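# Move the spirit level into the scissor-lift guardrail tray

## Task

Pick up the spirit level from the cable runway and set it in the tool tray hanging on the scissor lift's guardrail, with all of the level lower than the tray's rim. It must stay there by itself once the robot lets go; the robot holding it does not count. It fails if the level ends up below the lift platform, if anything is knocked out of the work area or onto the floor, or if the robot falls or is left tilted.

## Robot and tools

Robot: a Rainbow Robotics RB-Y1. It has a wheeled base with two drive wheels and two rear casters, a folding leg (ankle, knee, hip) under a chest that can yaw, two 7-joint arms with parallel grippers, and a pan/tilt head. The base is 0.66 m long and 0.58 m wide, and its front edge sits 0.10 m ahead of the drive axle. It cannot drive sideways. A bent leg can stick out past the front edge. Loose objects may now and then get a short push from outside.

Frames: the base frame has its origin on the floor under the midpoint of the drive axle, with x forward, y left and z up. Reported chest, left_hand and right_hand poses use this frame. chest is a spine point 0.08 m under the shoulders; its x axis is the way the chest faces. Each hand point lies midway between its finger pads. The fingers point along the hand's -z and close along its x. Printed hand positions can be off, more so when the arm is stretched far. The odometry frame is where the base started. base_odometry counts wheel turns only, so wheel slip shows up as travel. Its heading is positive to the left, from -3.142 to 3.142.

Tool execute_actions: arguments are "actions" (a list holding one action, or empty to just get state and images) and "cameras" (a list from head_camera, left_wrist_camera, right_wrist_camera, all; left out or null means all, [] means none). An action can contain:
- "base": exactly one key. translate_m is a relative drive in metres from where the base is now, forward positive, -3 to 3. rotate_rad is a relative turn on the spot in radians, left (CCW seen from above) positive, -3.2 to 3.2. A move that needs more than 8.667 s at its top speed is refused.
- "joints": a single dictionary for the whole robot that maps joint names to absolute targets (radians, or metres for grippers). Ranges: torso_squat_rad 0 to 1.2 (larger lowers the chest); torso_shift_rad -0.3 to 0.6 (positive pushes hips forward); torso_pitch_rad -0.2 to 1.4 (positive bows forward); torso_yaw_rad -1.5 to 1.5 (positive left). Combined torso limits: squat+shift <= 1.52; squat-shift+pitch <= 1.57; shift+0.5 pitch-0.4 squat <= 0.7; shift+0.3 pitch-0.5 squat <= 0.39. A command that breaks one of these only goes partway and reports off_target. Per arm, with left_ or right_ prefix: shoulder_pitch_rad -2.356 to 2.356 (0 hangs, negative raises forward); left_shoulder_roll_rad 0 to 3.141 and right_shoulder_roll_rad -3.141 to 0 (away from the body lifts the arm out); shoulder_yaw_rad -2.094 to 2.094 (positive turns a bent forearm left, on both arms); elbow_rad -2.617 to 0.01 (negative bends); forearm_roll_rad -3.141 to 3.141; wrist_pitch_rad -1.57 to 1.919 (negative tips the hand forward); hand_roll_rad -2.705 to 2.705; gripper_m 0 to 0.1 (pad gap in metres). head_pan_rad -0.523 to 0.523 (positive left); head_tilt_rad -0.35 to 1.57 (positive down). Done tolerance is ±0.02 rad, or ±0.004 m for grippers.
- "speeds": caps that apply to this action only. translate_m 0.05 to 0.4 m/s, rotate_rad 0.1 to 1.509 rad/s. The defaults are the maxima.
- "min_time_s": 0.1 to 8, the shortest duration for each arm and head motion.
All motions in an action start at once. A joint or base that is not named may still be driving toward an older target. Unknown keys or out-of-range values reject the whole call, and nothing moves. Top speeds: arms 1 rad/s (wrist joints 1.5), head 1.5, squat and pitch 0.3, shift 0.15, yaw 0.6, grippers 0.1 m/s. No action runs longer than 15 s.

Other tools: wait(seconds 0 to 10) sends no command and returns state and images. zoom_image(camera, region [x0,y0,x1,y1] in pixels from the top-left, at most 504x504) enlarges part of the latest full image. read_manual(section "licences") gives licence texts only. finished_scene(scene) ends the scene permanently, so call it only once the level sits in the tray on its own and the robot has settled.

Results: base_status and joint_status tell how each motion ended. done means reached; for the base it only means the wheels turned that much, slip included. off_target means it stopped short and may still be pushing. contact_stop means it hit something firm. time_out means it ran too long. limit_stop_at_<name> means a built-in limit stopped it; limit_stop_at_own_body means a self-collision guard stopped it before contact. stopped_with_arm means the torso halted because an arm hit something. A contact_stop, time_out or stopped_with_arm halts the whole group (torso, left arm or right arm), and those joints keep their current position. Back off first, in a separate action: arms, then torso. Exception: if both hands hold one object and the torso contact-stops at the start with nothing in the way, re-send every arm joint at its reported value, then repeat the torso command. "joint command not followed" with a cause line means an arm's targets were refused by the collision check; the gripper part still runs, and those targets may be retried later. on_its_own describes joints this call did not command; "held at" gives the target, not the actual position. A later stop in a reply cancels that reply's remaining motion calls.

Grasping: command the opening at least 0.005 m narrower than the object. off_target on the gripper is then normal. Each arm carries up to 3 kg. Heavy weight held well in front of the drive wheels can tip the robot over.

Things to avoid: driving into furniture, since the base does not stop and its wheels may spin or keep pushing; the leg sliding the robot backward against furniture; arms hitting or pressing each other, grippers included; hard contacts that cause a torque fault (the whole robot halts for 10 s); dropping, slamming or knocking things off; holding loads long enough for motors to overheat. A MOTOR HOT warning comes from 65 °C, and at 80 °C an OVER-TEMPERATURE FAULT brakes the arm, reported as limit_stop_at_motor_heat, after which targets must be re-sent. The robot holds its last command while the reply is being written.

Each tool is called after "Request:" as a command line: name --argument value for each argument, lists and objects as JSON in quotes; but a table of rows of numbers goes row by row, as --pt "numbers of a row", without its own name.

## Session

Request:
execute_actions --actions '[]'

Scene clock: 0.00 s.
base_odometry: x=+0.000 y=+0.000 heading=+0.000 (m, m, rad; odometry frame)
base_status: not commanded
joint_positions: torso_squat_rad=+0.350 torso_shift_rad=+0.000 torso_pitch_rad=+0.001 torso_yaw_rad=+0.000 left_shoulder_pitch_rad=-0.012 left_shoulder_roll_rad=+0.046 left_shoulder_yaw_rad=+0.005 left_elbow_rad=-0.288 left_forearm_roll_rad=+0.030 left_wrist_pitch_rad=+0.032 left_hand_roll_rad=+0.031 left_gripper_m=+0.101 right_shoulder_pitch_rad=+0.045 right_shoulder_roll_rad=-0.020 right_shoulder_yaw_rad=+0.022 right_elbow_rad=-0.261 right_forearm_roll_rad=+0.006 right_wrist_pitch_rad=+0.003 right_hand_roll_rad=+0.040 right_gripper_m=+0.099 head_pan_rad=+0.001 head_tilt_rad=+0.400
joint_status: not commanded
chest: x=-0.2276 y=-0.0009 z=+1.2476 quat_wxyz=(+1.000, +0.001, +0.001, +0.000) (m; base frame)
left_hand: x=-0.0875 y=+0.2544 z=+0.5768 quat_wxyz=(+0.991, +0.019, -0.133, +0.028) (m; base frame)
right_hand: x=-0.1345 y=-0.2337 z=+0.5684 quat_wxyz=(+0.994, -0.011, -0.107, +0.028) (m; base frame)
pictures: head_camera, left_wrist_camera, right_wrist_camera
Images, in order (width x height): head_camera 896x504, left_wrist_camera 644x364, right_wrist_camera 644x364.

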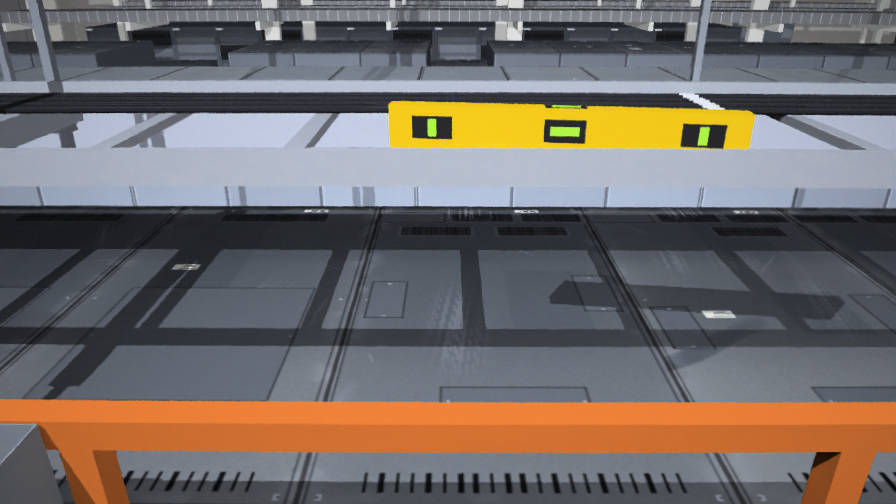

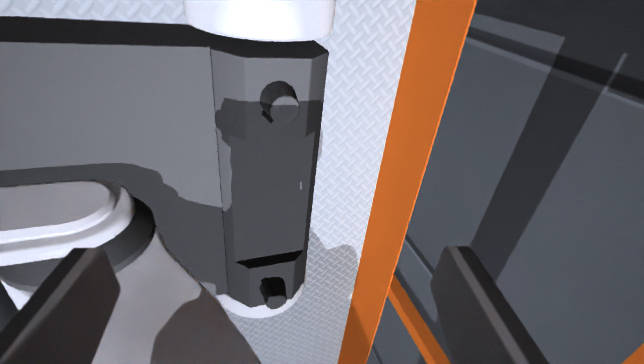

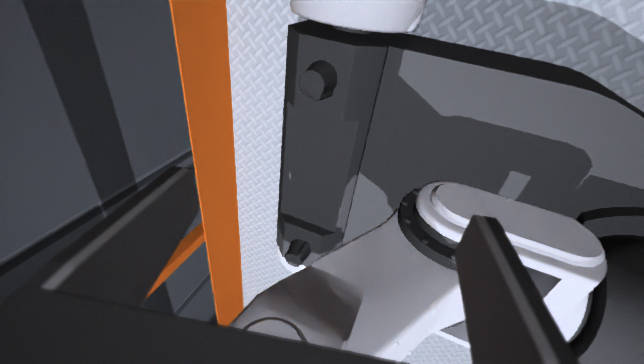

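Stand tall, look down-left at the tray.

Request:
execute_actions --actions '[{"joints":{"torso_squat_rad":0,"head_pan_rad":0.5,"head_tilt_rad":0.8}}]' --cameras '["head_camera"]'

Request:
execute_actions --actions '[{"joints":{"head_pan_rad":0,"head_tilt_rad":0.4}}]' --cameras '["head_camera"]'

Scene clock: 6.23 s.
base_odometry: x=+0.000 y=+0.000 heading=+0.000 (m, m, rad; odometry frame)
base_status: not commanded
joint_positions: torso_squat_rad=+0.000 torso_shift_rad=+0.000 torso_pitch_rad=+0.001 torso_yaw_rad=+0.000 left_shoulder_pitch_rad=-0.012 left_shoulder_roll_rad=+0.046 left_shoulder_yaw_rad=+0.005 left_elbow_rad=-0.288 left_forearm_roll_rad=+0.030 left_wrist_pitch_rad=+0.032 left_hand_roll_rad=+0.031 left_gripper_m=+0.101 right_shoulder_pitch_rad=+0.045 right_shoulder_roll_rad=-0.020 right_shoulder_yaw_rad=+0.022 right_elbow_rad=-0.261 right_forearm_roll_rad=+0.006 right_wrist_pitch_rad=+0.003 right_hand_roll_rad=+0.040 right_gripper_m=+0.099 head_pan_rad=+0.500 head_tilt_rad=+0.800
joint_status: all done
chest: x=-0.2275 y=-0.0009 z=+1.2899 quat_wxyz=(+1.000, +0.001, +0.001, +0.000) (m; base frame)
left_hand: x=-0.0875 y=+0.2544 z=+0.6191 quat_wxyz=(+0.991, +0.019, -0.133, +0.028) (m; base frame)
right_hand: x=-0.1346 y=-0.2338 z=+0.6107 quat_wxyz=(+0.994, -0.011, -0.107, +0.028) (m; base frame)
pictures: head_camera
Images, in order (width x height): head_camera 896x504.

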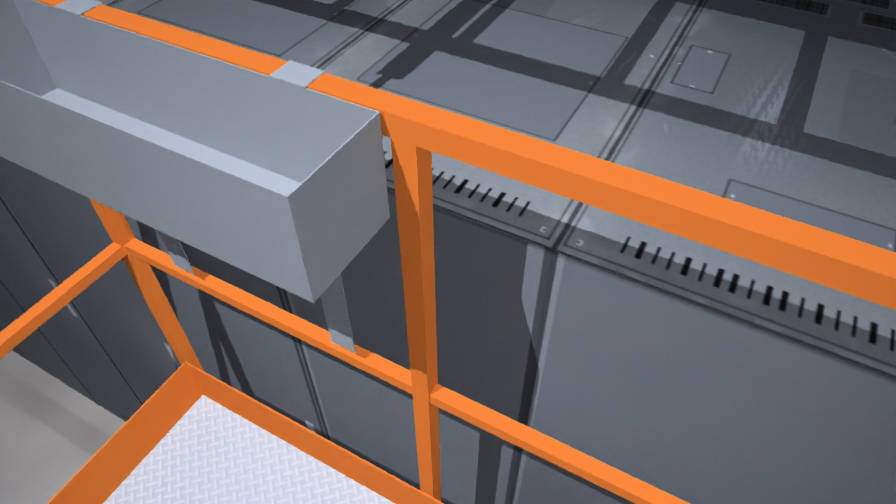

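Scene clock: 7.23 s.
base_odometry: x=+0.000 y=+0.000 heading=+0.000 (m, m, rad; odometry frame)
base_status: not commanded
joint_positions: torso_squat_rad=+0.000 torso_shift_rad=+0.000 torso_pitch_rad=+0.001 torso_yaw_rad=+0.000 left_shoulder_pitch_rad=-0.012 left_shoulder_roll_rad=+0.046 left_shoulder_yaw_rad=+0.005 left_elbow_rad=-0.288 left_forearm_roll_rad=+0.030 left_wrist_pitch_rad=+0.032 left_hand_roll_rad=+0.031 left_gripper_m=+0.101 right_shoulder_pitch_rad=+0.045 right_shoulder_roll_rad=-0.020 right_shoulder_yaw_rad=+0.022 right_elbow_rad=-0.261 right_forearm_roll_rad=+0.006 right_wrist_pitch_rad=+0.003 right_hand_roll_rad=+0.040 right_gripper_m=+0.099 head_pan_rad=+0.000 head_tilt_rad=+0.400
joint_status: all done
chest: x=-0.2275 y=-0.0009 z=+1.2899 quat_wxyz=(+1.000, +0.001, +0.001, +0.000) (m; base frame)
left_hand: x=-0.0875 y=+0.2544 z=+0.6191 quat_wxyz=(+0.991, +0.019, -0.133, +0.028) (m; base frame)
right_hand: x=-0.1346 y=-0.2338 z=+0.6107 quat_wxyz=(+0.994, -0.011, -0.107, +0.028) (m; base frame)
pictures: head_camera
Images, in order (width x height): head_camera 896x504.

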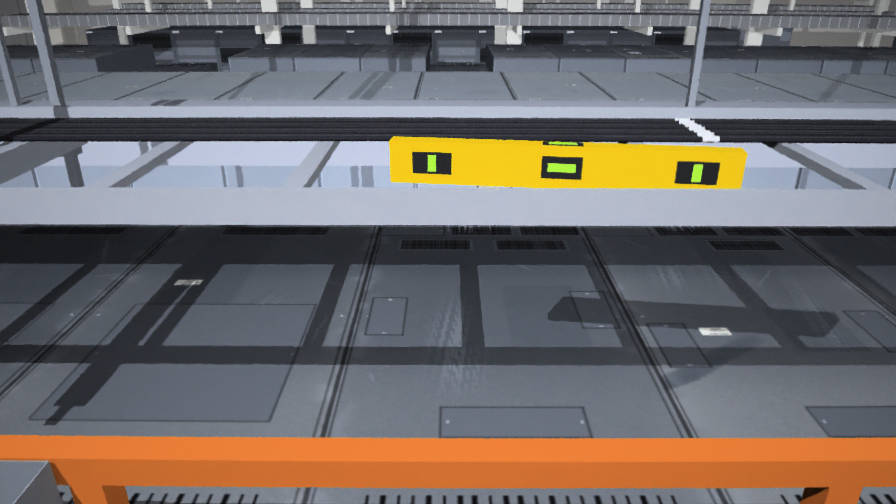

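Request:
execute_actions --actions '[{"joints":{"left_elbow_rad":-2.2,"left_shoulder_pitch_rad":0.3,"left_wrist_pitch_rad":0.5}}]' --cameras '[]'

Request:
execute_actions --actions '[{"joints":{"left_elbow_rad":-1.0,"left_shoulder_pitch_rad":-1.9,"left_wrist_pitch_rad":1.9,"head_tilt_rad":0.2}}]'

Scene clock: 30.50 s.
base_odometry: x=+0.000 y=+0.000 heading=+0.000 (m, m, rad; odometry frame)
base_status: not commanded
joint_positions: torso_squat_rad=+0.000 torso_shift_rad=+0.000 torso_pitch_rad=+0.001 torso_yaw_rad=+0.000 left_shoulder_pitch_rad=+0.299 left_shoulder_roll_rad=+0.046 left_shoulder_yaw_rad=+0.005 left_elbow_rad=-2.200 left_forearm_roll_rad=+0.030 left_wrist_pitch_rad=+0.500 left_hand_roll_rad=+0.031 left_gripper_m=+0.101 right_shoulder_pitch_rad=+0.045 right_shoulder_roll_rad=-0.020 right_shoulder_yaw_rad=+0.022 right_elbow_rad=-0.261 right_forearm_roll_rad=+0.006 right_wrist_pitch_rad=+0.003 right_hand_roll_rad=+0.040 right_gripper_m=+0.099 head_pan_rad=+0.000 head_tilt_rad=+0.400
joint_status: all done
chest: x=-0.2276 y=-0.0009 z=+1.2899 quat_wxyz=(+1.000, +0.001, +0.001, +0.000) (m; base frame)
left_hand: x=+0.2016 y=+0.2711 z=+1.1197 quat_wxyz=(+0.758, +0.029, -0.650, +0.032) (m; base frame)
right_hand: x=-0.1346 y=-0.2338 z=+0.6108 quat_wxyz=(+0.994, -0.011, -0.107, +0.028) (m; base frame)
pictures: none
No camera images: the call's "cameras" was empty. Leave "cameras" out to get every camera's image.

Scene clock: 32.33 s.
base_odometry: x=+0.000 y=+0.000 heading=+0.000 (m, m, rad; odometry frame)
base_status: not commanded
joint_positions: torso_squat_rad=+0.000 torso_shift_rad=+0.000 torso_pitch_rad=+0.001 torso_yaw_rad=+0.000 left_shoulder_pitch_rad=-0.278 left_shoulder_roll_rad=+0.047 left_shoulder_yaw_rad=+0.006 left_elbow_rad=-1.841 left_forearm_roll_rad=+0.029 left_wrist_pitch_rad=+0.923 left_hand_roll_rad=+0.031 left_gripper_m=+0.101 right_shoulder_pitch_rad=+0.045 right_shoulder_roll_rad=-0.020 right_shoulder_yaw_rad=+0.022 right_elbow_rad=-0.261 right_forearm_roll_rad=+0.006 right_wrist_pitch_rad=+0.003 right_hand_roll_rad=+0.040 right_gripper_m=+0.099 head_pan_rad=+0.000 head_tilt_rad=+0.200
joint_status: left_shoulder_pitch_rad contact_stop (moved -0.577 of -2.199); left_elbow_rad contact_stop_at_left_shoulder_pitch_rad (moved +0.359 of +1.200); left_wrist_pitch_rad contact_stop_at_left_shoulder_pitch_rad (moved +0.423 of +1.400); the others done
on_its_own: left_shoulder_pitch_rad is held at -0.278, not at your -1.900, since a contact_stop; left_elbow_rad is held at -1.841, not at your -1.000, since a contact_stop; left_wrist_pitch_rad is held at +0.923, not at your +1.900, since a contact_stop
chest: x=-0.2276 y=-0.0009 z=+1.2899 quat_wxyz=(+1.000, +0.001, +0.001, +0.000) (m; base frame)
left_hand: x=+0.3220 y=+0.1858 z=+1.1260 quat_wxyz=(+0.831, -0.020, -0.555, -0.034) (m; base frame)
right_hand: x=-0.1346 y=-0.2338 z=+0.6108 quat_wxyz=(+0.994, -0.011, -0.107, +0.028) (m; base frame)
pictures: head_camera, left_wrist_camera, right_wrist_camera
Images, in order (width x height): head_camera 896x504, left_wrist_camera 644x364, right_wrist_camera 644x364.

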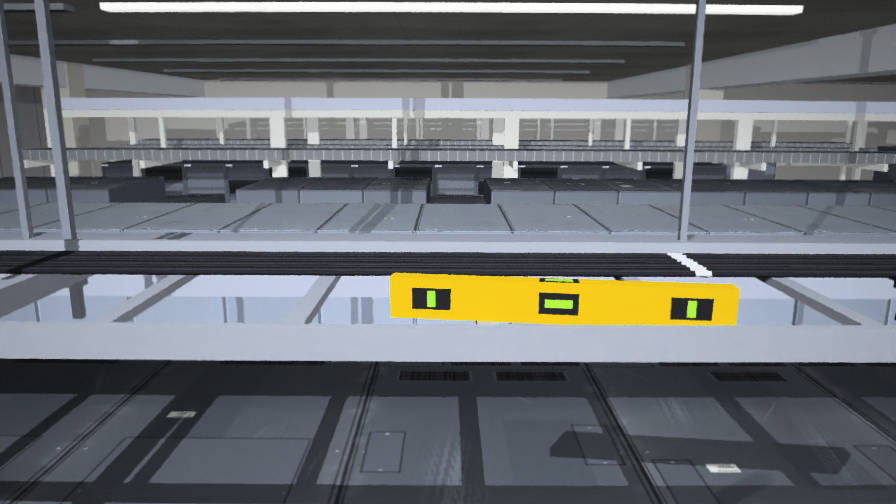

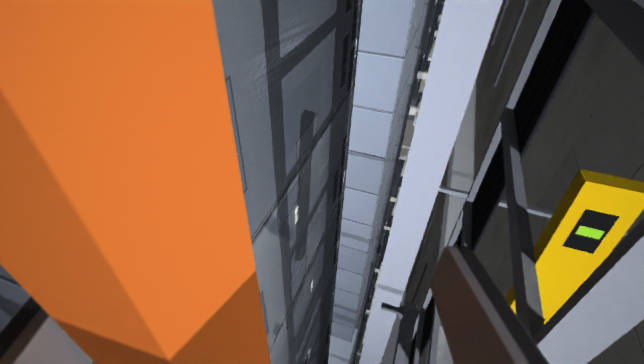

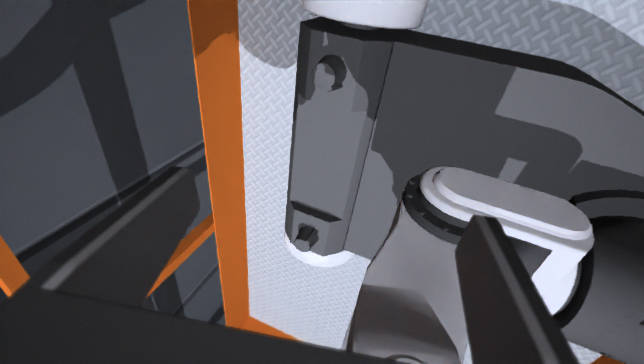

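Request:
execute_actions --actions '[{"joints":{"left_elbow_rad":-2.2,"left_shoulder_pitch_rad":0.3,"left_wrist_pitch_rad":0.5}}]' --cameras '[]'

Request:
execute_actions --actions '[{"joints":{"left_wrist_pitch_rad":-0.5}}]' --cameras '[]'

Request:
execute_actions --actions '[{"joints":{"left_shoulder_pitch_rad":-1.2,"left_elbow_rad":-1.9,"left_wrist_pitch_rad":0.5}}]' --cameras '[]'

Request:
execute_actions --actions '[{"base":{"translate_m":0.08},"joints":{"left_elbow_rad":-0.7,"left_shoulder_pitch_rad":-1.9,"left_wrist_pitch_rad":1.9}}]' --cameras '["head_camera","left_wrist_camera"]'

Scene clock: 44.37 s.
base_odometry: x=+0.000 y=+0.000 heading=+0.000 (m, m, rad; odometry frame)
base_status: not commanded
joint_positions: torso_squat_rad=+0.000 torso_shift_rad=+0.000 torso_pitch_rad=+0.001 torso_yaw_rad=+0.000 left_shoulder_pitch_rad=-0.203 left_shoulder_roll_rad=+0.045 left_shoulder_yaw_rad=+0.004 left_elbow_rad=-1.899 left_forearm_roll_rad=+0.030 left_wrist_pitch_rad=+0.842 left_hand_roll_rad=+0.031 left_gripper_m=+0.101 right_shoulder_pitch_rad=+0.045 right_shoulder_roll_rad=-0.020 right_shoulder_yaw_rad=+0.022 right_elbow_rad=-0.261 right_forearm_roll_rad=+0.006 right_wrist_pitch_rad=+0.003 right_hand_roll_rad=+0.040 right_gripper_m=+0.099 head_pan_rad=+0.000 head_tilt_rad=+0.200
joint_status: left_shoulder_pitch_rad contact_stop_at_left_elbow_rad (moved +0.075 of +0.578); left_elbow_rad contact_stop (moved -0.058 of -0.359); left_wrist_pitch_rad contact_stop (moved -0.081 of -0.423)
on_its_own: left_shoulder_pitch_rad is held at -0.203, not at your +0.300, since a contact_stop; left_elbow_rad is held at -1.899, not at your -2.200, since a contact_stop; left_wrist_pitch_rad is held at +0.842, not at your +0.500, since a contact_stop
chest: x=-0.2276 y=-0.0009 z=+1.2899 quat_wxyz=(+1.000, +0.001, +0.001, +0.000) (m; base frame)
left_hand: x=+0.3108 y=+0.1956 z=+1.1314 quat_wxyz=(+0.812, -0.020, -0.583, -0.024) (m; base frame)
right_hand: x=-0.1346 y=-0.2337 z=+0.6108 quat_wxyz=(+0.994, -0.011, -0.107, +0.028) (m; base frame)
pictures: none
No camera images: the call's "cameras" was empty. Leave "cameras" out to get every camera's image.

not run: a stop came earlier in this reply.

not run: a stop came earlier in this reply.

not run: a stop came earlier in this reply.

Retreat with shoulder only (moves back and down).

Request:
execute_actions --actions '[{"joints":{"left_shoulder_pitch_rad":0.2,"left_elbow_rad":-2.05}}]' --cameras '[]'

Request:
execute_actions --actions '[{"joints":{"left_shoulder_pitch_rad":0.4,"left_elbow_rad":-2.4,"left_wrist_pitch_rad":-0.5}}]' --cameras '[]'

Request:
execute_actions --actions '[{"joints":{"left_shoulder_pitch_rad":-1.2,"left_elbow_rad":-1.9,"left_wrist_pitch_rad":0.5}}]' --cameras '[]'

Request:
execute_actions --actions '[{"base":{"translate_m":0.08},"joints":{"left_elbow_rad":-0.7,"left_shoulder_pitch_rad":-1.9,"left_wrist_pitch_rad":1.9}}]' --cameras '["head_camera","left_wrist_camera"]'

Scene clock: 54.00 s.
base_odometry: x=+0.000 y=+0.000 heading=+0.000 (m, m, rad; odometry frame)
base_status: not commanded
joint_positions: torso_squat_rad=+0.000 torso_shift_rad=+0.000 torso_pitch_rad=+0.001 torso_yaw_rad=+0.000 left_shoulder_pitch_rad=+0.200 left_shoulder_roll_rad=+0.045 left_shoulder_yaw_rad=+0.004 left_elbow_rad=-2.050 left_forearm_roll_rad=+0.030 left_wrist_pitch_rad=+0.842 left_hand_roll_rad=+0.031 left_gripper_m=+0.101 right_shoulder_pitch_rad=+0.045 right_shoulder_roll_rad=-0.020 right_shoulder_yaw_rad=+0.022 right_elbow_rad=-0.261 right_forearm_roll_rad=+0.006 right_wrist_pitch_rad=+0.003 right_hand_roll_rad=+0.040 right_gripper_m=+0.099 head_pan_rad=+0.000 head_tilt_rad=+0.200
joint_status: all done
on_its_own: left_wrist_pitch_rad is held at +0.842, not at your +0.500, since a contact_stop
chest: x=-0.2277 y=-0.0009 z=+1.2899 quat_wxyz=(+1.000, +0.001, +0.001, +0.000) (m; base frame)
left_hand: x=+0.2000 y=+0.2597 z=+1.0166 quat_wxyz=(+0.872, +0.016, -0.488, +0.032) (m; base frame)
right_hand: x=-0.1345 y=-0.2337 z=+0.6108 quat_wxyz=(+0.994, -0.011, -0.107, +0.028) (m; base frame)
pictures: none
No camera images: the call's "cameras" was empty. Leave "cameras" out to get every camera's image.

Scene clock: 55.50 s.
base_odometry: x=+0.000 y=+0.000 heading=+0.000 (m, m, rad; odometry frame)
base_status: not commanded
joint_positions: torso_squat_rad=+0.000 torso_shift_rad=+0.000 torso_pitch_rad=+0.001 torso_yaw_rad=+0.000 left_shoulder_pitch_rad=+0.400 left_shoulder_roll_rad=+0.045 left_shoulder_yaw_rad=+0.004 left_elbow_rad=-2.400 left_forearm_roll_rad=+0.030 left_wrist_pitch_rad=-0.500 left_hand_roll_rad=+0.031 left_gripper_m=+0.101 right_shoulder_pitch_rad=+0.045 right_shoulder_roll_rad=-0.020 right_shoulder_yaw_rad=+0.022 right_elbow_rad=-0.261 right_forearm_roll_rad=+0.006 right_wrist_pitch_rad=+0.003 right_hand_roll_rad=+0.040 right_gripper_m=+0.099 head_pan_rad=+0.000 head_tilt_rad=+0.200
joint_status: all done
chest: x=-0.2276 y=-0.0009 z=+1.2899 quat_wxyz=(+1.000, +0.001, +0.001, +0.000) (m; base frame)
left_hand: x=+0.0746 y=+0.2587 z=+1.3747 quat_wxyz=(+0.305, +0.043, -0.951, +0.001) (m; base frame)
right_hand: x=-0.1345 y=-0.2337 z=+0.6108 quat_wxyz=(+0.994, -0.011, -0.107, +0.028) (m; base frame)
pictures: none
No camera images: the call's "cameras" was empty. Leave "cameras" out to get every camera's image.

Scene clock: 57.77 s.
base_odometry: x=+0.000 y=+0.000 heading=+0.000 (m, m, rad; odometry frame)
base_status: not commanded
joint_positions: torso_squat_rad=+0.000 torso_shift_rad=+0.000 torso_pitch_rad=+0.001 torso_yaw_rad=+0.000 left_shoulder_pitch_rad=-1.200 left_shoulder_roll_rad=+0.045 left_shoulder_yaw_rad=+0.004 left_elbow_rad=-1.900 left_forearm_roll_rad=+0.030 left_wrist_pitch_rad=+0.500 left_hand_roll_rad=+0.031 left_gripper_m=+0.101 right_shoulder_pitch_rad=+0.045 right_shoulder_roll_rad=-0.020 right_shoulder_yaw_rad=+0.022 right_elbow_rad=-0.261 right_forearm_roll_rad=+0.006 right_wrist_pitch_rad=+0.003 right_hand_roll_rad=+0.040 right_gripper_m=+0.099 head_pan_rad=+0.000 head_tilt_rad=+0.200
joint_status: all done
chest: x=-0.2276 y=-0.0009 z=+1.2899 quat_wxyz=(+1.000, +0.001, +0.001, +0.000) (m; base frame)
left_hand: x=+0.1901 y=+0.0121 z=+1.7047 quat_wxyz=(+0.291, -0.131, -0.936, -0.148) (m; base frame)
right_hand: x=-0.1345 y=-0.2337 z=+0.6108 quat_wxyz=(+0.994, -0.011, -0.107, +0.028) (m; base frame)
pictures: none
No camera images: the call's "cameras" was empty. Leave "cameras" out to get every camera's image.

Scene clock: 59.60 s.
base_odometry: x=+0.080 y=+0.000 heading=+0.000 (m, m, rad; odometry frame)
base_status: done
joint_positions: torso_squat_rad=+0.000 torso_shift_rad=+0.000 torso_pitch_rad=+0.001 torso_yaw_rad=+0.000 left_shoulder_pitch_rad=-1.900 left_shoulder_roll_rad=+0.045 left_shoulder_yaw_rad=+0.004 left_elbow_rad=-0.700 left_forearm_roll_rad=+0.030 left_wrist_pitch_rad=+1.900 left_hand_roll_rad=+0.031 left_gripper_m=+0.101 right_shoulder_pitch_rad=+0.045 right_shoulder_roll_rad=-0.020 right_shoulder_yaw_rad=+0.022 right_elbow_rad=-0.261 right_forearm_roll_rad=+0.006 right_wrist_pitch_rad=+0.003 right_hand_roll_rad=+0.040 right_gripper_m=+0.099 head_pan_rad=+0.000 head_tilt_rad=+0.200
joint_status: all done
chest: x=-0.2277 y=-0.0009 z=+1.2899 quat_wxyz=(+1.000, +0.001, +0.001, +0.000) (m; base frame)
left_hand: x=+0.3038 y=+0.0044 z=+1.4367 quat_wxyz=(+0.920, +0.140, -0.305, -0.203) (m; base frame)
right_hand: x=-0.1345 y=-0.2337 z=+0.6108 quat_wxyz=(+0.994, -0.011, -0.107, +0.028) (m; base frame)
pictures: head_camera, left_wrist_camera
Images, in order (width x height): head_camera 896x504, left_wrist_camera 644x364.

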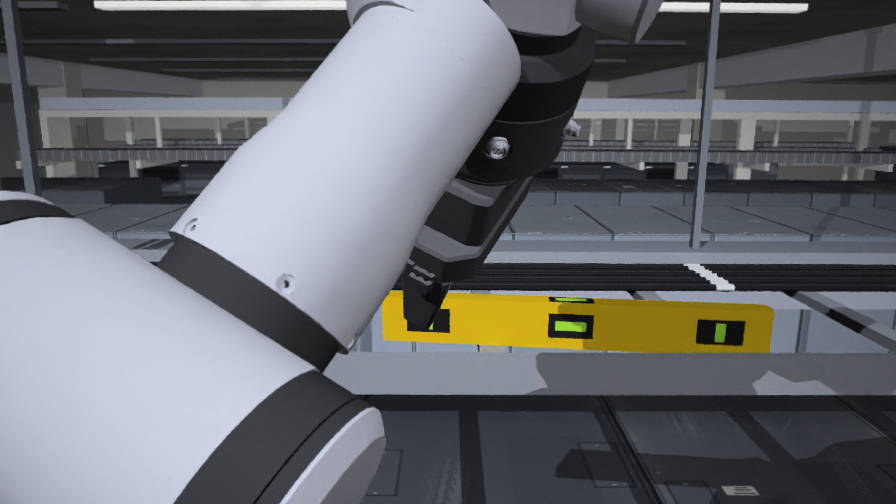

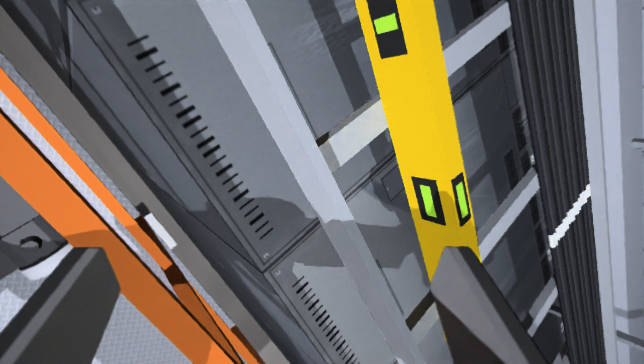

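Request:
execute_actions --actions '[{"joints":{"left_elbow_rad":-0.4,"left_shoulder_pitch_rad":-2.3,"left_shoulder_roll_rad":0.2,"left_wrist_pitch_rad":1.6,"torso_shift_rad":0.3,"torso_pitch_rad":0.2,"torso_yaw_rad":-0.2,"head_tilt_rad":0.2}}]' --cameras '["head_camera","left_wrist_camera"]'

Scene clock: 74.17 s.
base_odometry: x=+0.080 y=+0.000 heading=+0.000 (m, m, rad; odometry frame)
base_status: not commanded
joint_positions: torso_squat_rad=+0.000 torso_shift_rad=+0.300 torso_pitch_rad=+0.200 torso_yaw_rad=-0.200 left_shoulder_pitch_rad=-2.300 left_shoulder_roll_rad=+0.200 left_shoulder_yaw_rad=+0.004 left_elbow_rad=-0.400 left_forearm_roll_rad=+0.030 left_wrist_pitch_rad=+1.600 left_hand_roll_rad=+0.031 left_gripper_m=+0.101 right_shoulder_pitch_rad=+0.045 right_shoulder_roll_rad=-0.020 right_shoulder_yaw_rad=+0.022 right_elbow_rad=-0.261 right_forearm_roll_rad=+0.006 right_wrist_pitch_rad=+0.003 right_hand_roll_rad=+0.040 right_gripper_m=+0.099 head_pan_rad=+0.000 head_tilt_rad=+0.200
joint_status: all done
chest: x=+0.0403 y=-0.0009 z=+1.2525 quat_wxyz=(+0.990, -0.009, +0.099, -0.099) (m; base frame)
left_hand: x=+0.6139 y=-0.0849 z=+1.4865 quat_wxyz=(+0.867, +0.064, -0.427, -0.249) (m; base frame)
right_hand: x=-0.0499 y=-0.2477 z=+0.5779 quat_wxyz=(+0.997, -0.029, -0.006, -0.069) (m; base frame)
pictures: head_camera, left_wrist_camera
Images, in order (width x height): head_camera 896x504, left_wrist_camera 644x364.

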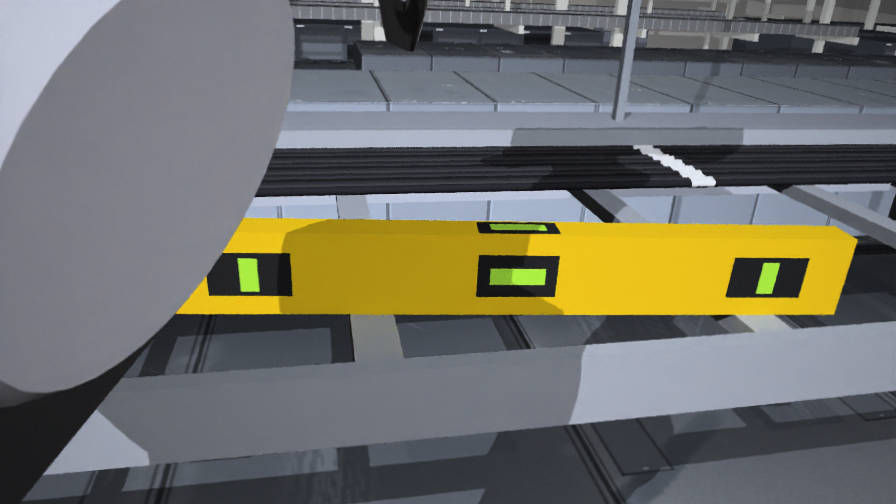

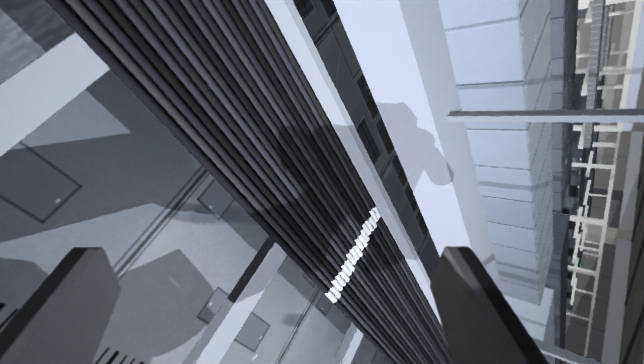

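Request:
execute_actions --actions '[{"joints":{"left_elbow_rad":-0.1,"left_shoulder_pitch_rad":-2.35,"left_shoulder_roll_rad":0.35,"left_forearm_roll_rad":0.5,"left_wrist_pitch_rad":1.9}}]' --cameras '["head_camera","left_wrist_camera"]'

Scene clock: 82.37 s.
base_odometry: x=+0.080 y=+0.000 heading=+0.000 (m, m, rad; odometry frame)
base_status: not commanded
joint_positions: torso_squat_rad=+0.000 torso_shift_rad=+0.300 torso_pitch_rad=+0.200 torso_yaw_rad=-0.200 left_shoulder_pitch_rad=-2.350 left_shoulder_roll_rad=+0.350 left_shoulder_yaw_rad=+0.004 left_elbow_rad=-0.100 left_forearm_roll_rad=+0.500 left_wrist_pitch_rad=+1.900 left_hand_roll_rad=+0.031 left_gripper_m=+0.101 right_shoulder_pitch_rad=+0.045 right_shoulder_roll_rad=-0.020 right_shoulder_yaw_rad=+0.022 right_elbow_rad=-0.261 right_forearm_roll_rad=+0.006 right_wrist_pitch_rad=+0.003 right_hand_roll_rad=+0.040 right_gripper_m=+0.099 head_pan_rad=+0.000 head_tilt_rad=+0.200
joint_status: all done
chest: x=+0.0403 y=-0.0009 z=+1.2525 quat_wxyz=(+0.990, -0.009, +0.099, -0.099) (m; base frame)
left_hand: x=+0.5417 y=-0.0456 z=+1.4015 quat_wxyz=(+0.953, -0.093, -0.134, -0.257) (m; base frame)
right_hand: x=-0.0499 y=-0.2477 z=+0.5779 quat_wxyz=(+0.997, -0.029, -0.006, -0.069) (m; base frame)
pictures: head_camera, left_wrist_camera
Images, in order (width x height): head_camera 896x504, left_wrist_camera 644x364.

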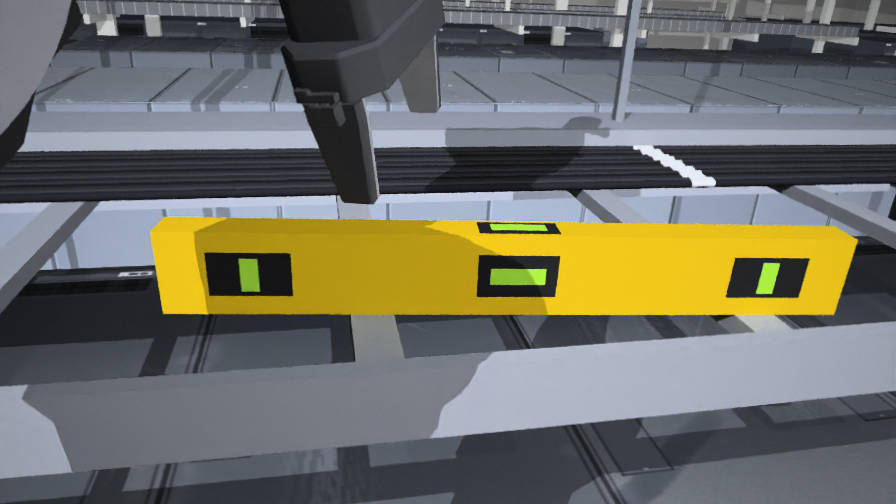

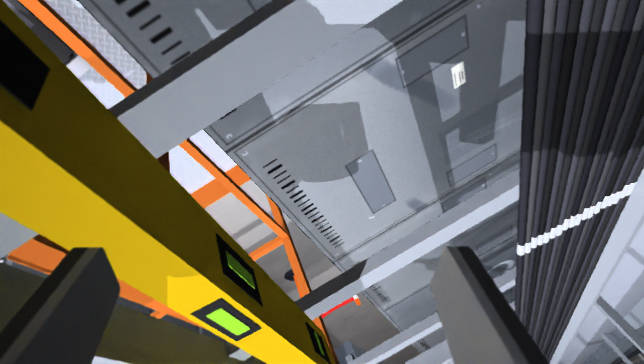

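Request:
execute_actions --actions '[{"joints":{"left_hand_roll_rad":0.48,"torso_yaw_rad":-0.35,"torso_shift_rad":0.23,"head_pan_rad":0.15}}]' --cameras '["head_camera","left_wrist_camera"]'

Scene clock: 88.93 s.
base_odometry: x=+0.080 y=+0.000 heading=+0.000 (m, m, rad; odometry frame)
base_status: not commanded
joint_positions: torso_squat_rad=+0.000 torso_shift_rad=+0.230 torso_pitch_rad=+0.200 torso_yaw_rad=-0.350 left_shoulder_pitch_rad=-2.350 left_shoulder_roll_rad=+0.350 left_shoulder_yaw_rad=+0.004 left_elbow_rad=-0.100 left_forearm_roll_rad=+0.500 left_wrist_pitch_rad=+1.900 left_hand_roll_rad=+0.480 left_gripper_m=+0.101 right_shoulder_pitch_rad=+0.045 right_shoulder_roll_rad=-0.020 right_shoulder_yaw_rad=+0.022 right_elbow_rad=-0.261 right_forearm_roll_rad=+0.006 right_wrist_pitch_rad=+0.003 right_hand_roll_rad=+0.040 right_gripper_m=+0.099 head_pan_rad=+0.150 head_tilt_rad=+0.200
joint_status: all done
chest: x=-0.0072 y=-0.0009 z=+1.2654 quat_wxyz=(+0.980, -0.017, +0.098, -0.173) (m; base frame)
left_hand: x=+0.4826 y=-0.1141 z=+1.4168 quat_wxyz=(+0.979, -0.143, -0.101, -0.109) (m; base frame)
right_hand: x=-0.1339 y=-0.2517 z=+0.5982 quat_wxyz=(+0.989, -0.044, -0.005, -0.142) (m; base frame)
pictures: head_camera, left_wrist_camera
Images, in order (width x height): head_camera 896x504, left_wrist_camera 644x364.

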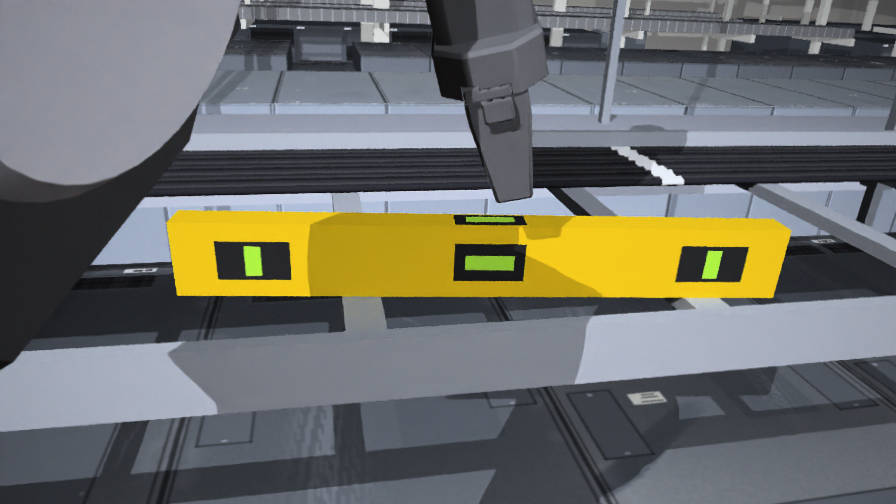

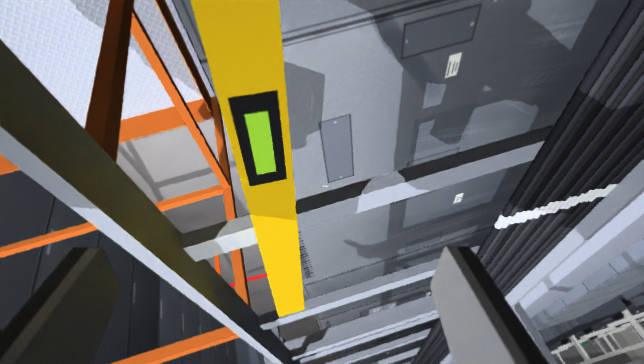

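Request:
execute_actions --actions '[{"joints":{"left_shoulder_pitch_rad":-2.2,"left_hand_roll_rad":0.55,"torso_shift_rad":0.245},"min_time_s":1.5}]' --cameras '["head_camera","left_wrist_camera"]'

Scene clock: 95.63 s.
base_odometry: x=+0.080 y=+0.000 heading=+0.000 (m, m, rad; odometry frame)
base_status: not commanded
joint_positions: torso_squat_rad=+0.000 torso_shift_rad=+0.245 torso_pitch_rad=+0.200 torso_yaw_rad=-0.350 left_shoulder_pitch_rad=-2.201 left_shoulder_roll_rad=+0.350 left_shoulder_yaw_rad=+0.004 left_elbow_rad=-0.100 left_forearm_roll_rad=+0.500 left_wrist_pitch_rad=+1.900 left_hand_roll_rad=+0.550 left_gripper_m=+0.101 right_shoulder_pitch_rad=+0.045 right_shoulder_roll_rad=-0.020 right_shoulder_yaw_rad=+0.022 right_elbow_rad=-0.261 right_forearm_roll_rad=+0.006 right_wrist_pitch_rad=+0.003 right_hand_roll_rad=+0.040 right_gripper_m=+0.099 head_pan_rad=+0.150 head_tilt_rad=+0.200
joint_status: all done
chest: x=+0.0032 y=-0.0009 z=+1.2629 quat_wxyz=(+0.980, -0.017, +0.098, -0.173) (m; base frame)
left_hand: x=+0.5126 y=-0.1004 z=+1.3420 quat_wxyz=(+0.991, -0.121, -0.032, -0.047) (m; base frame)
right_hand: x=-0.1238 y=-0.2517 z=+0.5957 quat_wxyz=(+0.989, -0.044, -0.005, -0.142) (m; base frame)
pictures: head_camera, left_wrist_camera
Images, in order (width x height): head_camera 896x504, left_wrist_camera 644x364.

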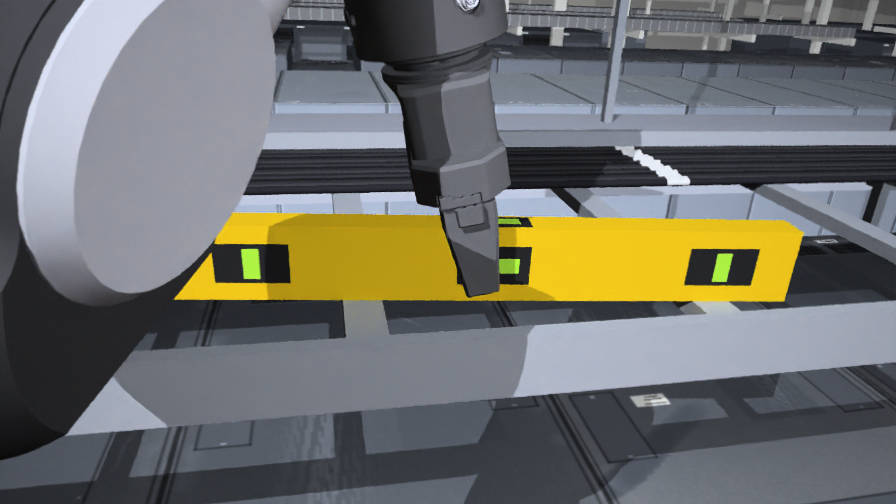

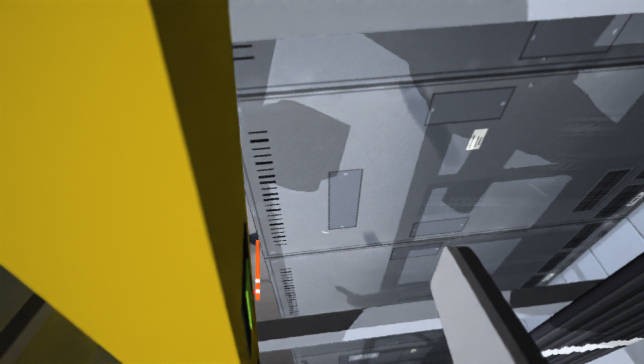

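Level is near the rear finger; shift back 2 cm, then close.

Request:
execute_actions --actions '[{"joints":{"torso_shift_rad":0.215,"left_hand_roll_rad":0.5,"left_shoulder_pitch_rad":-2.19}}]' --cameras '[]'

Request:
execute_actions --actions '[{"joints":{"left_gripper_m":0.005}}]' --cameras '[]'

Request:
execute_actions --actions '[{"joints":{"left_shoulder_pitch_rad":-2.35,"torso_pitch_rad":0.1},"min_time_s":1.5}]' --cameras '["head_camera"]'

Scene clock: 101.93 s.
base_odometry: x=+0.080 y=+0.000 heading=+0.000 (m, m, rad; odometry frame)
base_status: not commanded
joint_positions: torso_squat_rad=+0.000 torso_shift_rad=+0.215 torso_pitch_rad=+0.200 torso_yaw_rad=-0.350 left_shoulder_pitch_rad=-2.191 left_shoulder_roll_rad=+0.350 left_shoulder_yaw_rad=+0.004 left_elbow_rad=-0.100 left_forearm_roll_rad=+0.500 left_wrist_pitch_rad=+1.900 left_hand_roll_rad=+0.500 left_gripper_m=+0.101 right_shoulder_pitch_rad=+0.045 right_shoulder_roll_rad=-0.020 right_shoulder_yaw_rad=+0.022 right_elbow_rad=-0.261 right_forearm_roll_rad=+0.006 right_wrist_pitch_rad=+0.003 right_hand_roll_rad=+0.040 right_gripper_m=+0.099 head_pan_rad=+0.150 head_tilt_rad=+0.200
joint_status: all done
chest: x=-0.0173 y=-0.0009 z=+1.2677 quat_wxyz=(+0.980, -0.017, +0.098, -0.173) (m; base frame)
left_hand: x=+0.4930 y=-0.0993 z=+1.3420 quat_wxyz=(+0.990, -0.118, -0.031, -0.070) (m; base frame)
right_hand: x=-0.1442 y=-0.2517 z=+0.6005 quat_wxyz=(+0.989, -0.044, -0.005, -0.142) (m; base frame)
pictures: none
No camera images: the call's "cameras" was empty. Leave "cameras" out to get every camera's image.

Scene clock: 103.37 s.
base_odometry: x=+0.080 y=+0.000 heading=+0.000 (m, m, rad; odometry frame)
base_status: not commanded
joint_positions: torso_squat_rad=+0.000 torso_shift_rad=+0.215 torso_pitch_rad=+0.200 torso_yaw_rad=-0.350 left_shoulder_pitch_rad=-2.191 left_shoulder_roll_rad=+0.350 left_shoulder_yaw_rad=+0.004 left_elbow_rad=-0.100 left_forearm_roll_rad=+0.500 left_wrist_pitch_rad=+1.900 left_hand_roll_rad=+0.500 left_gripper_m=+0.022 right_shoulder_pitch_rad=+0.045 right_shoulder_roll_rad=-0.020 right_shoulder_yaw_rad=+0.022 right_elbow_rad=-0.261 right_forearm_roll_rad=+0.006 right_wrist_pitch_rad=+0.003 right_hand_roll_rad=+0.040 right_gripper_m=+0.099 head_pan_rad=+0.150 head_tilt_rad=+0.200
joint_status: left_gripper_m off_target (ended at +0.022, target +0.005)
chest: x=-0.0173 y=-0.0009 z=+1.2677 quat_wxyz=(+0.980, -0.017, +0.098, -0.173) (m; base frame)
left_hand: x=+0.4930 y=-0.0992 z=+1.3420 quat_wxyz=(+0.990, -0.118, -0.031, -0.070) (m; base frame)
right_hand: x=-0.1442 y=-0.2517 z=+0.6005 quat_wxyz=(+0.989, -0.044, -0.005, -0.142) (m; base frame)
pictures: none
No camera images: the call's "cameras" was empty. Leave "cameras" out to get every camera's image.

Scene clock: 105.17 s.
base_odometry: x=+0.080 y=+0.000 heading=+0.000 (m, m, rad; odometry frame)
base_status: not commanded
joint_positions: torso_squat_rad=+0.000 torso_shift_rad=+0.215 torso_pitch_rad=+0.100 torso_yaw_rad=-0.350 left_shoulder_pitch_rad=-2.350 left_shoulder_roll_rad=+0.350 left_shoulder_yaw_rad=+0.004 left_elbow_rad=-0.100 left_forearm_roll_rad=+0.500 left_wrist_pitch_rad=+1.900 left_hand_roll_rad=+0.500 left_gripper_m=+0.022 right_shoulder_pitch_rad=+0.045 right_shoulder_roll_rad=-0.020 right_shoulder_yaw_rad=+0.022 right_elbow_rad=-0.261 right_forearm_roll_rad=+0.006 right_wrist_pitch_rad=+0.003 right_hand_roll_rad=+0.040 right_gripper_m=+0.099 head_pan_rad=+0.150 head_tilt_rad=+0.200
joint_status: all done
chest: x=-0.0479 y=-0.0009 z=+1.2723 quat_wxyz=(+0.984, -0.008, +0.049, -0.174) (m; base frame)
left_hand: x=+0.4244 y=-0.1141 z=+1.4715 quat_wxyz=(+0.973, -0.139, -0.148, -0.106) (m; base frame)
right_hand: x=-0.1076 y=-0.2517 z=+0.5958 quat_wxyz=(+0.987, -0.037, -0.054, -0.144) (m; base frame)
pictures: head_camera
Images, in order (width x height): head_camera 896x504.

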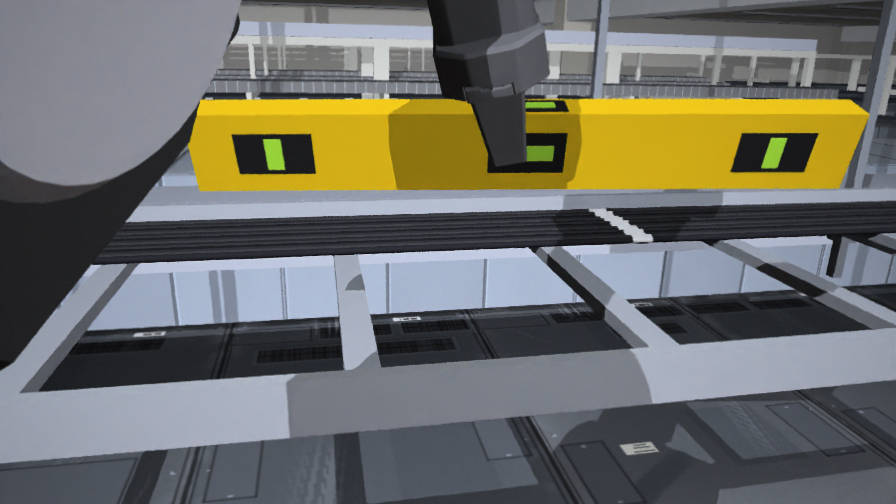

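Request:
execute_actions --actions '[{"joints":{"torso_shift_rad":0,"torso_pitch_rad":0,"torso_yaw_rad":-0.25}}]' --cameras '[]'

Request:
execute_actions --actions '[{"joints":{"left_shoulder_roll_rad":1.92,"left_forearm_roll_rad":-0.78,"left_hand_roll_rad":-1.33,"left_elbow_rad":0},"min_time_s":2.5}]' --cameras '[]'

Request:
execute_actions --actions '[{"joints":{"left_shoulder_pitch_rad":0,"left_forearm_roll_rad":1.57,"torso_shift_rad":0.3,"head_pan_rad":0.52,"head_tilt_rad":0.6},"min_time_s":3}]' --cameras '["head_camera","left_wrist_camera"]'

Scene clock: 122.87 s.
base_odometry: x=+0.080 y=+0.000 heading=+0.000 (m, m, rad; odometry frame)
base_status: not commanded
joint_positions: torso_squat_rad=+0.000 torso_shift_rad=+0.000 torso_pitch_rad=+0.000 torso_yaw_rad=-0.250 left_shoulder_pitch_rad=-2.350 left_shoulder_roll_rad=+0.350 left_shoulder_yaw_rad=+0.004 left_elbow_rad=-0.100 left_forearm_roll_rad=+0.500 left_wrist_pitch_rad=+1.900 left_hand_roll_rad=+0.500 left_gripper_m=+0.022 right_shoulder_pitch_rad=+0.045 right_shoulder_roll_rad=-0.020 right_shoulder_yaw_rad=+0.022 right_elbow_rad=-0.261 right_forearm_roll_rad=+0.006 right_wrist_pitch_rad=+0.003 right_hand_roll_rad=+0.040 right_gripper_m=+0.099 head_pan_rad=+0.150 head_tilt_rad=+0.200
joint_status: all done
chest: x=-0.2281 y=-0.0009 z=+1.2899 quat_wxyz=(+0.992, +0.001, +0.000, -0.125) (m; base frame)
left_hand: x=+0.2309 y=-0.0687 z=+1.5354 quat_wxyz=(+0.969, -0.123, -0.203, -0.064) (m; base frame)
right_hand: x=-0.1949 y=-0.2497 z=+0.6109 quat_wxyz=(+0.989, -0.024, -0.105, -0.096) (m; base frame)
pictures: none
No camera images: the call's "cameras" was empty. Leave "cameras" out to get every camera's image.

Scene clock: 125.67 s.
base_odometry: x=+0.080 y=+0.000 heading=+0.000 (m, m, rad; odometry frame)
base_status: not commanded
joint_positions: torso_squat_rad=+0.000 torso_shift_rad=+0.000 torso_pitch_rad=+0.000 torso_yaw_rad=-0.250 left_shoulder_pitch_rad=-2.350 left_shoulder_roll_rad=+1.920 left_shoulder_yaw_rad=+0.004 left_elbow_rad=+0.000 left_forearm_roll_rad=-0.780 left_wrist_pitch_rad=+1.900 left_hand_roll_rad=-1.330 left_gripper_m=+0.022 right_shoulder_pitch_rad=+0.045 right_shoulder_roll_rad=-0.020 right_shoulder_yaw_rad=+0.022 right_elbow_rad=-0.261 right_forearm_roll_rad=+0.006 right_wrist_pitch_rad=+0.003 right_hand_roll_rad=+0.040 right_gripper_m=+0.099 head_pan_rad=+0.150 head_tilt_rad=+0.200
joint_status: all done
chest: x=-0.2281 y=-0.0009 z=+1.2899 quat_wxyz=(+0.992, +0.001, +0.000, -0.125) (m; base frame)
left_hand: x=-0.0482 y=+0.7009 z=+1.3223 quat_wxyz=(+1.000, +0.010, -0.004, -0.005) (m; base frame)
right_hand: x=-0.1949 y=-0.2497 z=+0.6109 quat_wxyz=(+0.989, -0.024, -0.105, -0.096) (m; base frame)
pictures: none
No camera images: the call's "cameras" was empty. Leave "cameras" out to get every camera's image.

Scene clock: 128.97 s.
base_odometry: x=+0.080 y=+0.000 heading=+0.000 (m, m, rad; odometry frame)
base_status: not commanded
joint_positions: torso_squat_rad=+0.000 torso_shift_rad=+0.300 torso_pitch_rad=+0.000 torso_yaw_rad=-0.250 left_shoulder_pitch_rad=+0.000 left_shoulder_roll_rad=+1.920 left_shoulder_yaw_rad=+0.004 left_elbow_rad=+0.000 left_forearm_roll_rad=+1.570 left_wrist_pitch_rad=+1.900 left_hand_roll_rad=-1.330 left_gripper_m=+0.022 right_shoulder_pitch_rad=+0.045 right_shoulder_roll_rad=-0.020 right_shoulder_yaw_rad=+0.022 right_elbow_rad=-0.261 right_forearm_roll_rad=+0.006 right_wrist_pitch_rad=+0.003 right_hand_roll_rad=+0.040 right_gripper_m=+0.099 head_pan_rad=+0.520 head_tilt_rad=+0.600
joint_status: all done
chest: x=-0.0211 y=-0.0009 z=+1.2587 quat_wxyz=(+0.992, +0.001, +0.000, -0.125) (m; base frame)
left_hand: x=+0.1589 y=+0.7009 z=+1.2911 quat_wxyz=(+1.000, +0.010, -0.004, -0.005) (m; base frame)
right_hand: x=+0.0120 y=-0.2497 z=+0.5796 quat_wxyz=(+0.989, -0.024, -0.105, -0.096) (m; base frame)
pictures: head_camera, left_wrist_camera
Images, in order (width x height): head_camera 896x504, left_wrist_camera 644x364.

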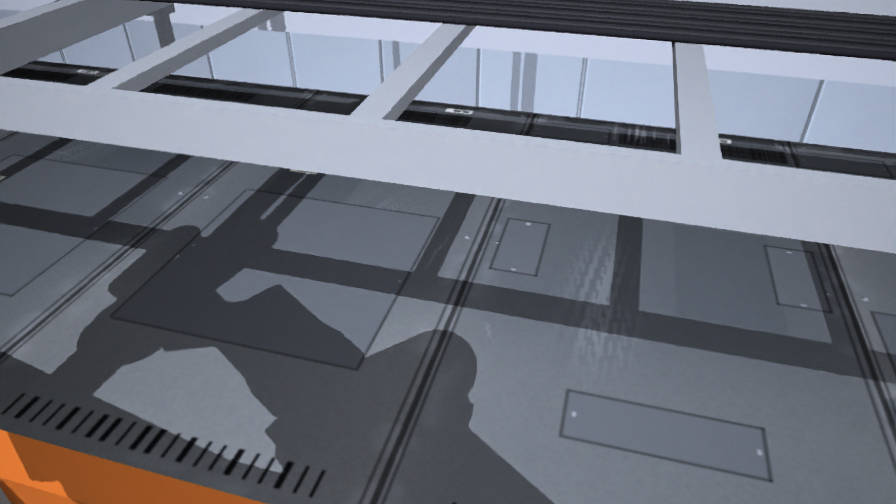

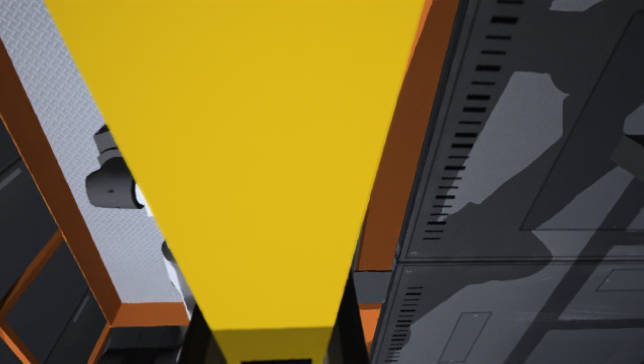

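Request:
execute_actions --actions '[{"joints":{"left_shoulder_roll_rad":1.7,"torso_shift_rad":0.32},"min_time_s":1.5}]' --cameras '["left_wrist_camera"]'

Request:
execute_actions --actions '[{"joints":{"left_shoulder_roll_rad":1.55,"left_wrist_pitch_rad":1.8},"min_time_s":1.5}]' --cameras '["left_wrist_camera"]'

Scene clock: 141.00 s.
base_odometry: x=+0.080 y=+0.000 heading=+0.000 (m, m, rad; odometry frame)
base_status: not commanded
joint_positions: torso_squat_rad=+0.000 torso_shift_rad=+0.320 torso_pitch_rad=+0.000 torso_yaw_rad=-0.250 left_shoulder_pitch_rad=+0.000 left_shoulder_roll_rad=+1.700 left_shoulder_yaw_rad=+0.004 left_elbow_rad=+0.000 left_forearm_roll_rad=+1.570 left_wrist_pitch_rad=+1.900 left_hand_roll_rad=-1.330 left_gripper_m=+0.022 right_shoulder_pitch_rad=+0.045 right_shoulder_roll_rad=-0.020 right_shoulder_yaw_rad=+0.022 right_elbow_rad=-0.261 right_forearm_roll_rad=+0.006 right_wrist_pitch_rad=+0.003 right_hand_roll_rad=+0.040 right_gripper_m=+0.099 head_pan_rad=+0.520 head_tilt_rad=+0.600
joint_status: all done
chest: x=-0.0078 y=-0.0009 z=+1.2544 quat_wxyz=(+0.992, +0.001, +0.000, -0.125) (m; base frame)
left_hand: x=+0.1667 y=+0.6790 z=+1.1780 quat_wxyz=(+0.995, -0.096, +0.023, -0.005) (m; base frame)
right_hand: x=+0.0253 y=-0.2497 z=+0.5753 quat_wxyz=(+0.990, -0.024, -0.105, -0.096) (m; base frame)
pictures: left_wrist_camera
Images, in order (width x height): left_wrist_camera 644x364.

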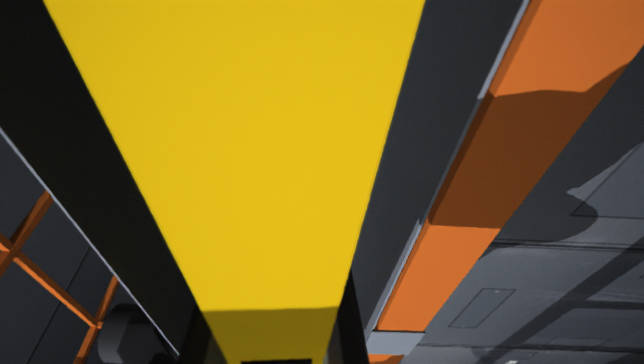

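Scene clock: 142.80 s.
base_odometry: x=+0.080 y=+0.000 heading=+0.000 (m, m, rad; odometry frame)
base_status: not commanded
joint_positions: torso_squat_rad=+0.000 torso_shift_rad=+0.320 torso_pitch_rad=+0.000 torso_yaw_rad=-0.250 left_shoulder_pitch_rad=+0.000 left_shoulder_roll_rad=+1.550 left_shoulder_yaw_rad=+0.004 left_elbow_rad=+0.000 left_forearm_roll_rad=+1.570 left_wrist_pitch_rad=+1.800 left_hand_roll_rad=-1.330 left_gripper_m=+0.022 right_shoulder_pitch_rad=+0.045 right_shoulder_roll_rad=-0.020 right_shoulder_yaw_rad=+0.022 right_elbow_rad=-0.261 right_forearm_roll_rad=+0.006 right_wrist_pitch_rad=+0.003 right_hand_roll_rad=+0.040 right_gripper_m=+0.099 head_pan_rad=+0.520 head_tilt_rad=+0.600
joint_status: all done
chest: x=-0.0078 y=-0.0009 z=+1.2544 quat_wxyz=(+0.992, +0.001, +0.000, -0.125) (m; base frame)
left_hand: x=+0.1650 y=+0.6724 z=+1.1010 quat_wxyz=(+0.992, -0.121, +0.028, -0.005) (m; base frame)
right_hand: x=+0.0253 y=-0.2497 z=+0.5753 quat_wxyz=(+0.990, -0.024, -0.105, -0.096) (m; base frame)
pictures: left_wrist_camera
Images, in order (width x height): left_wrist_camera 644x364.

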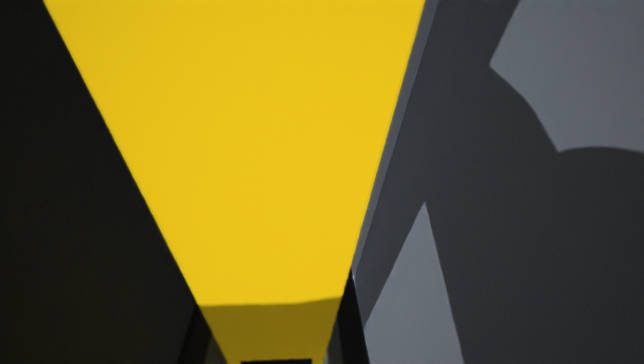

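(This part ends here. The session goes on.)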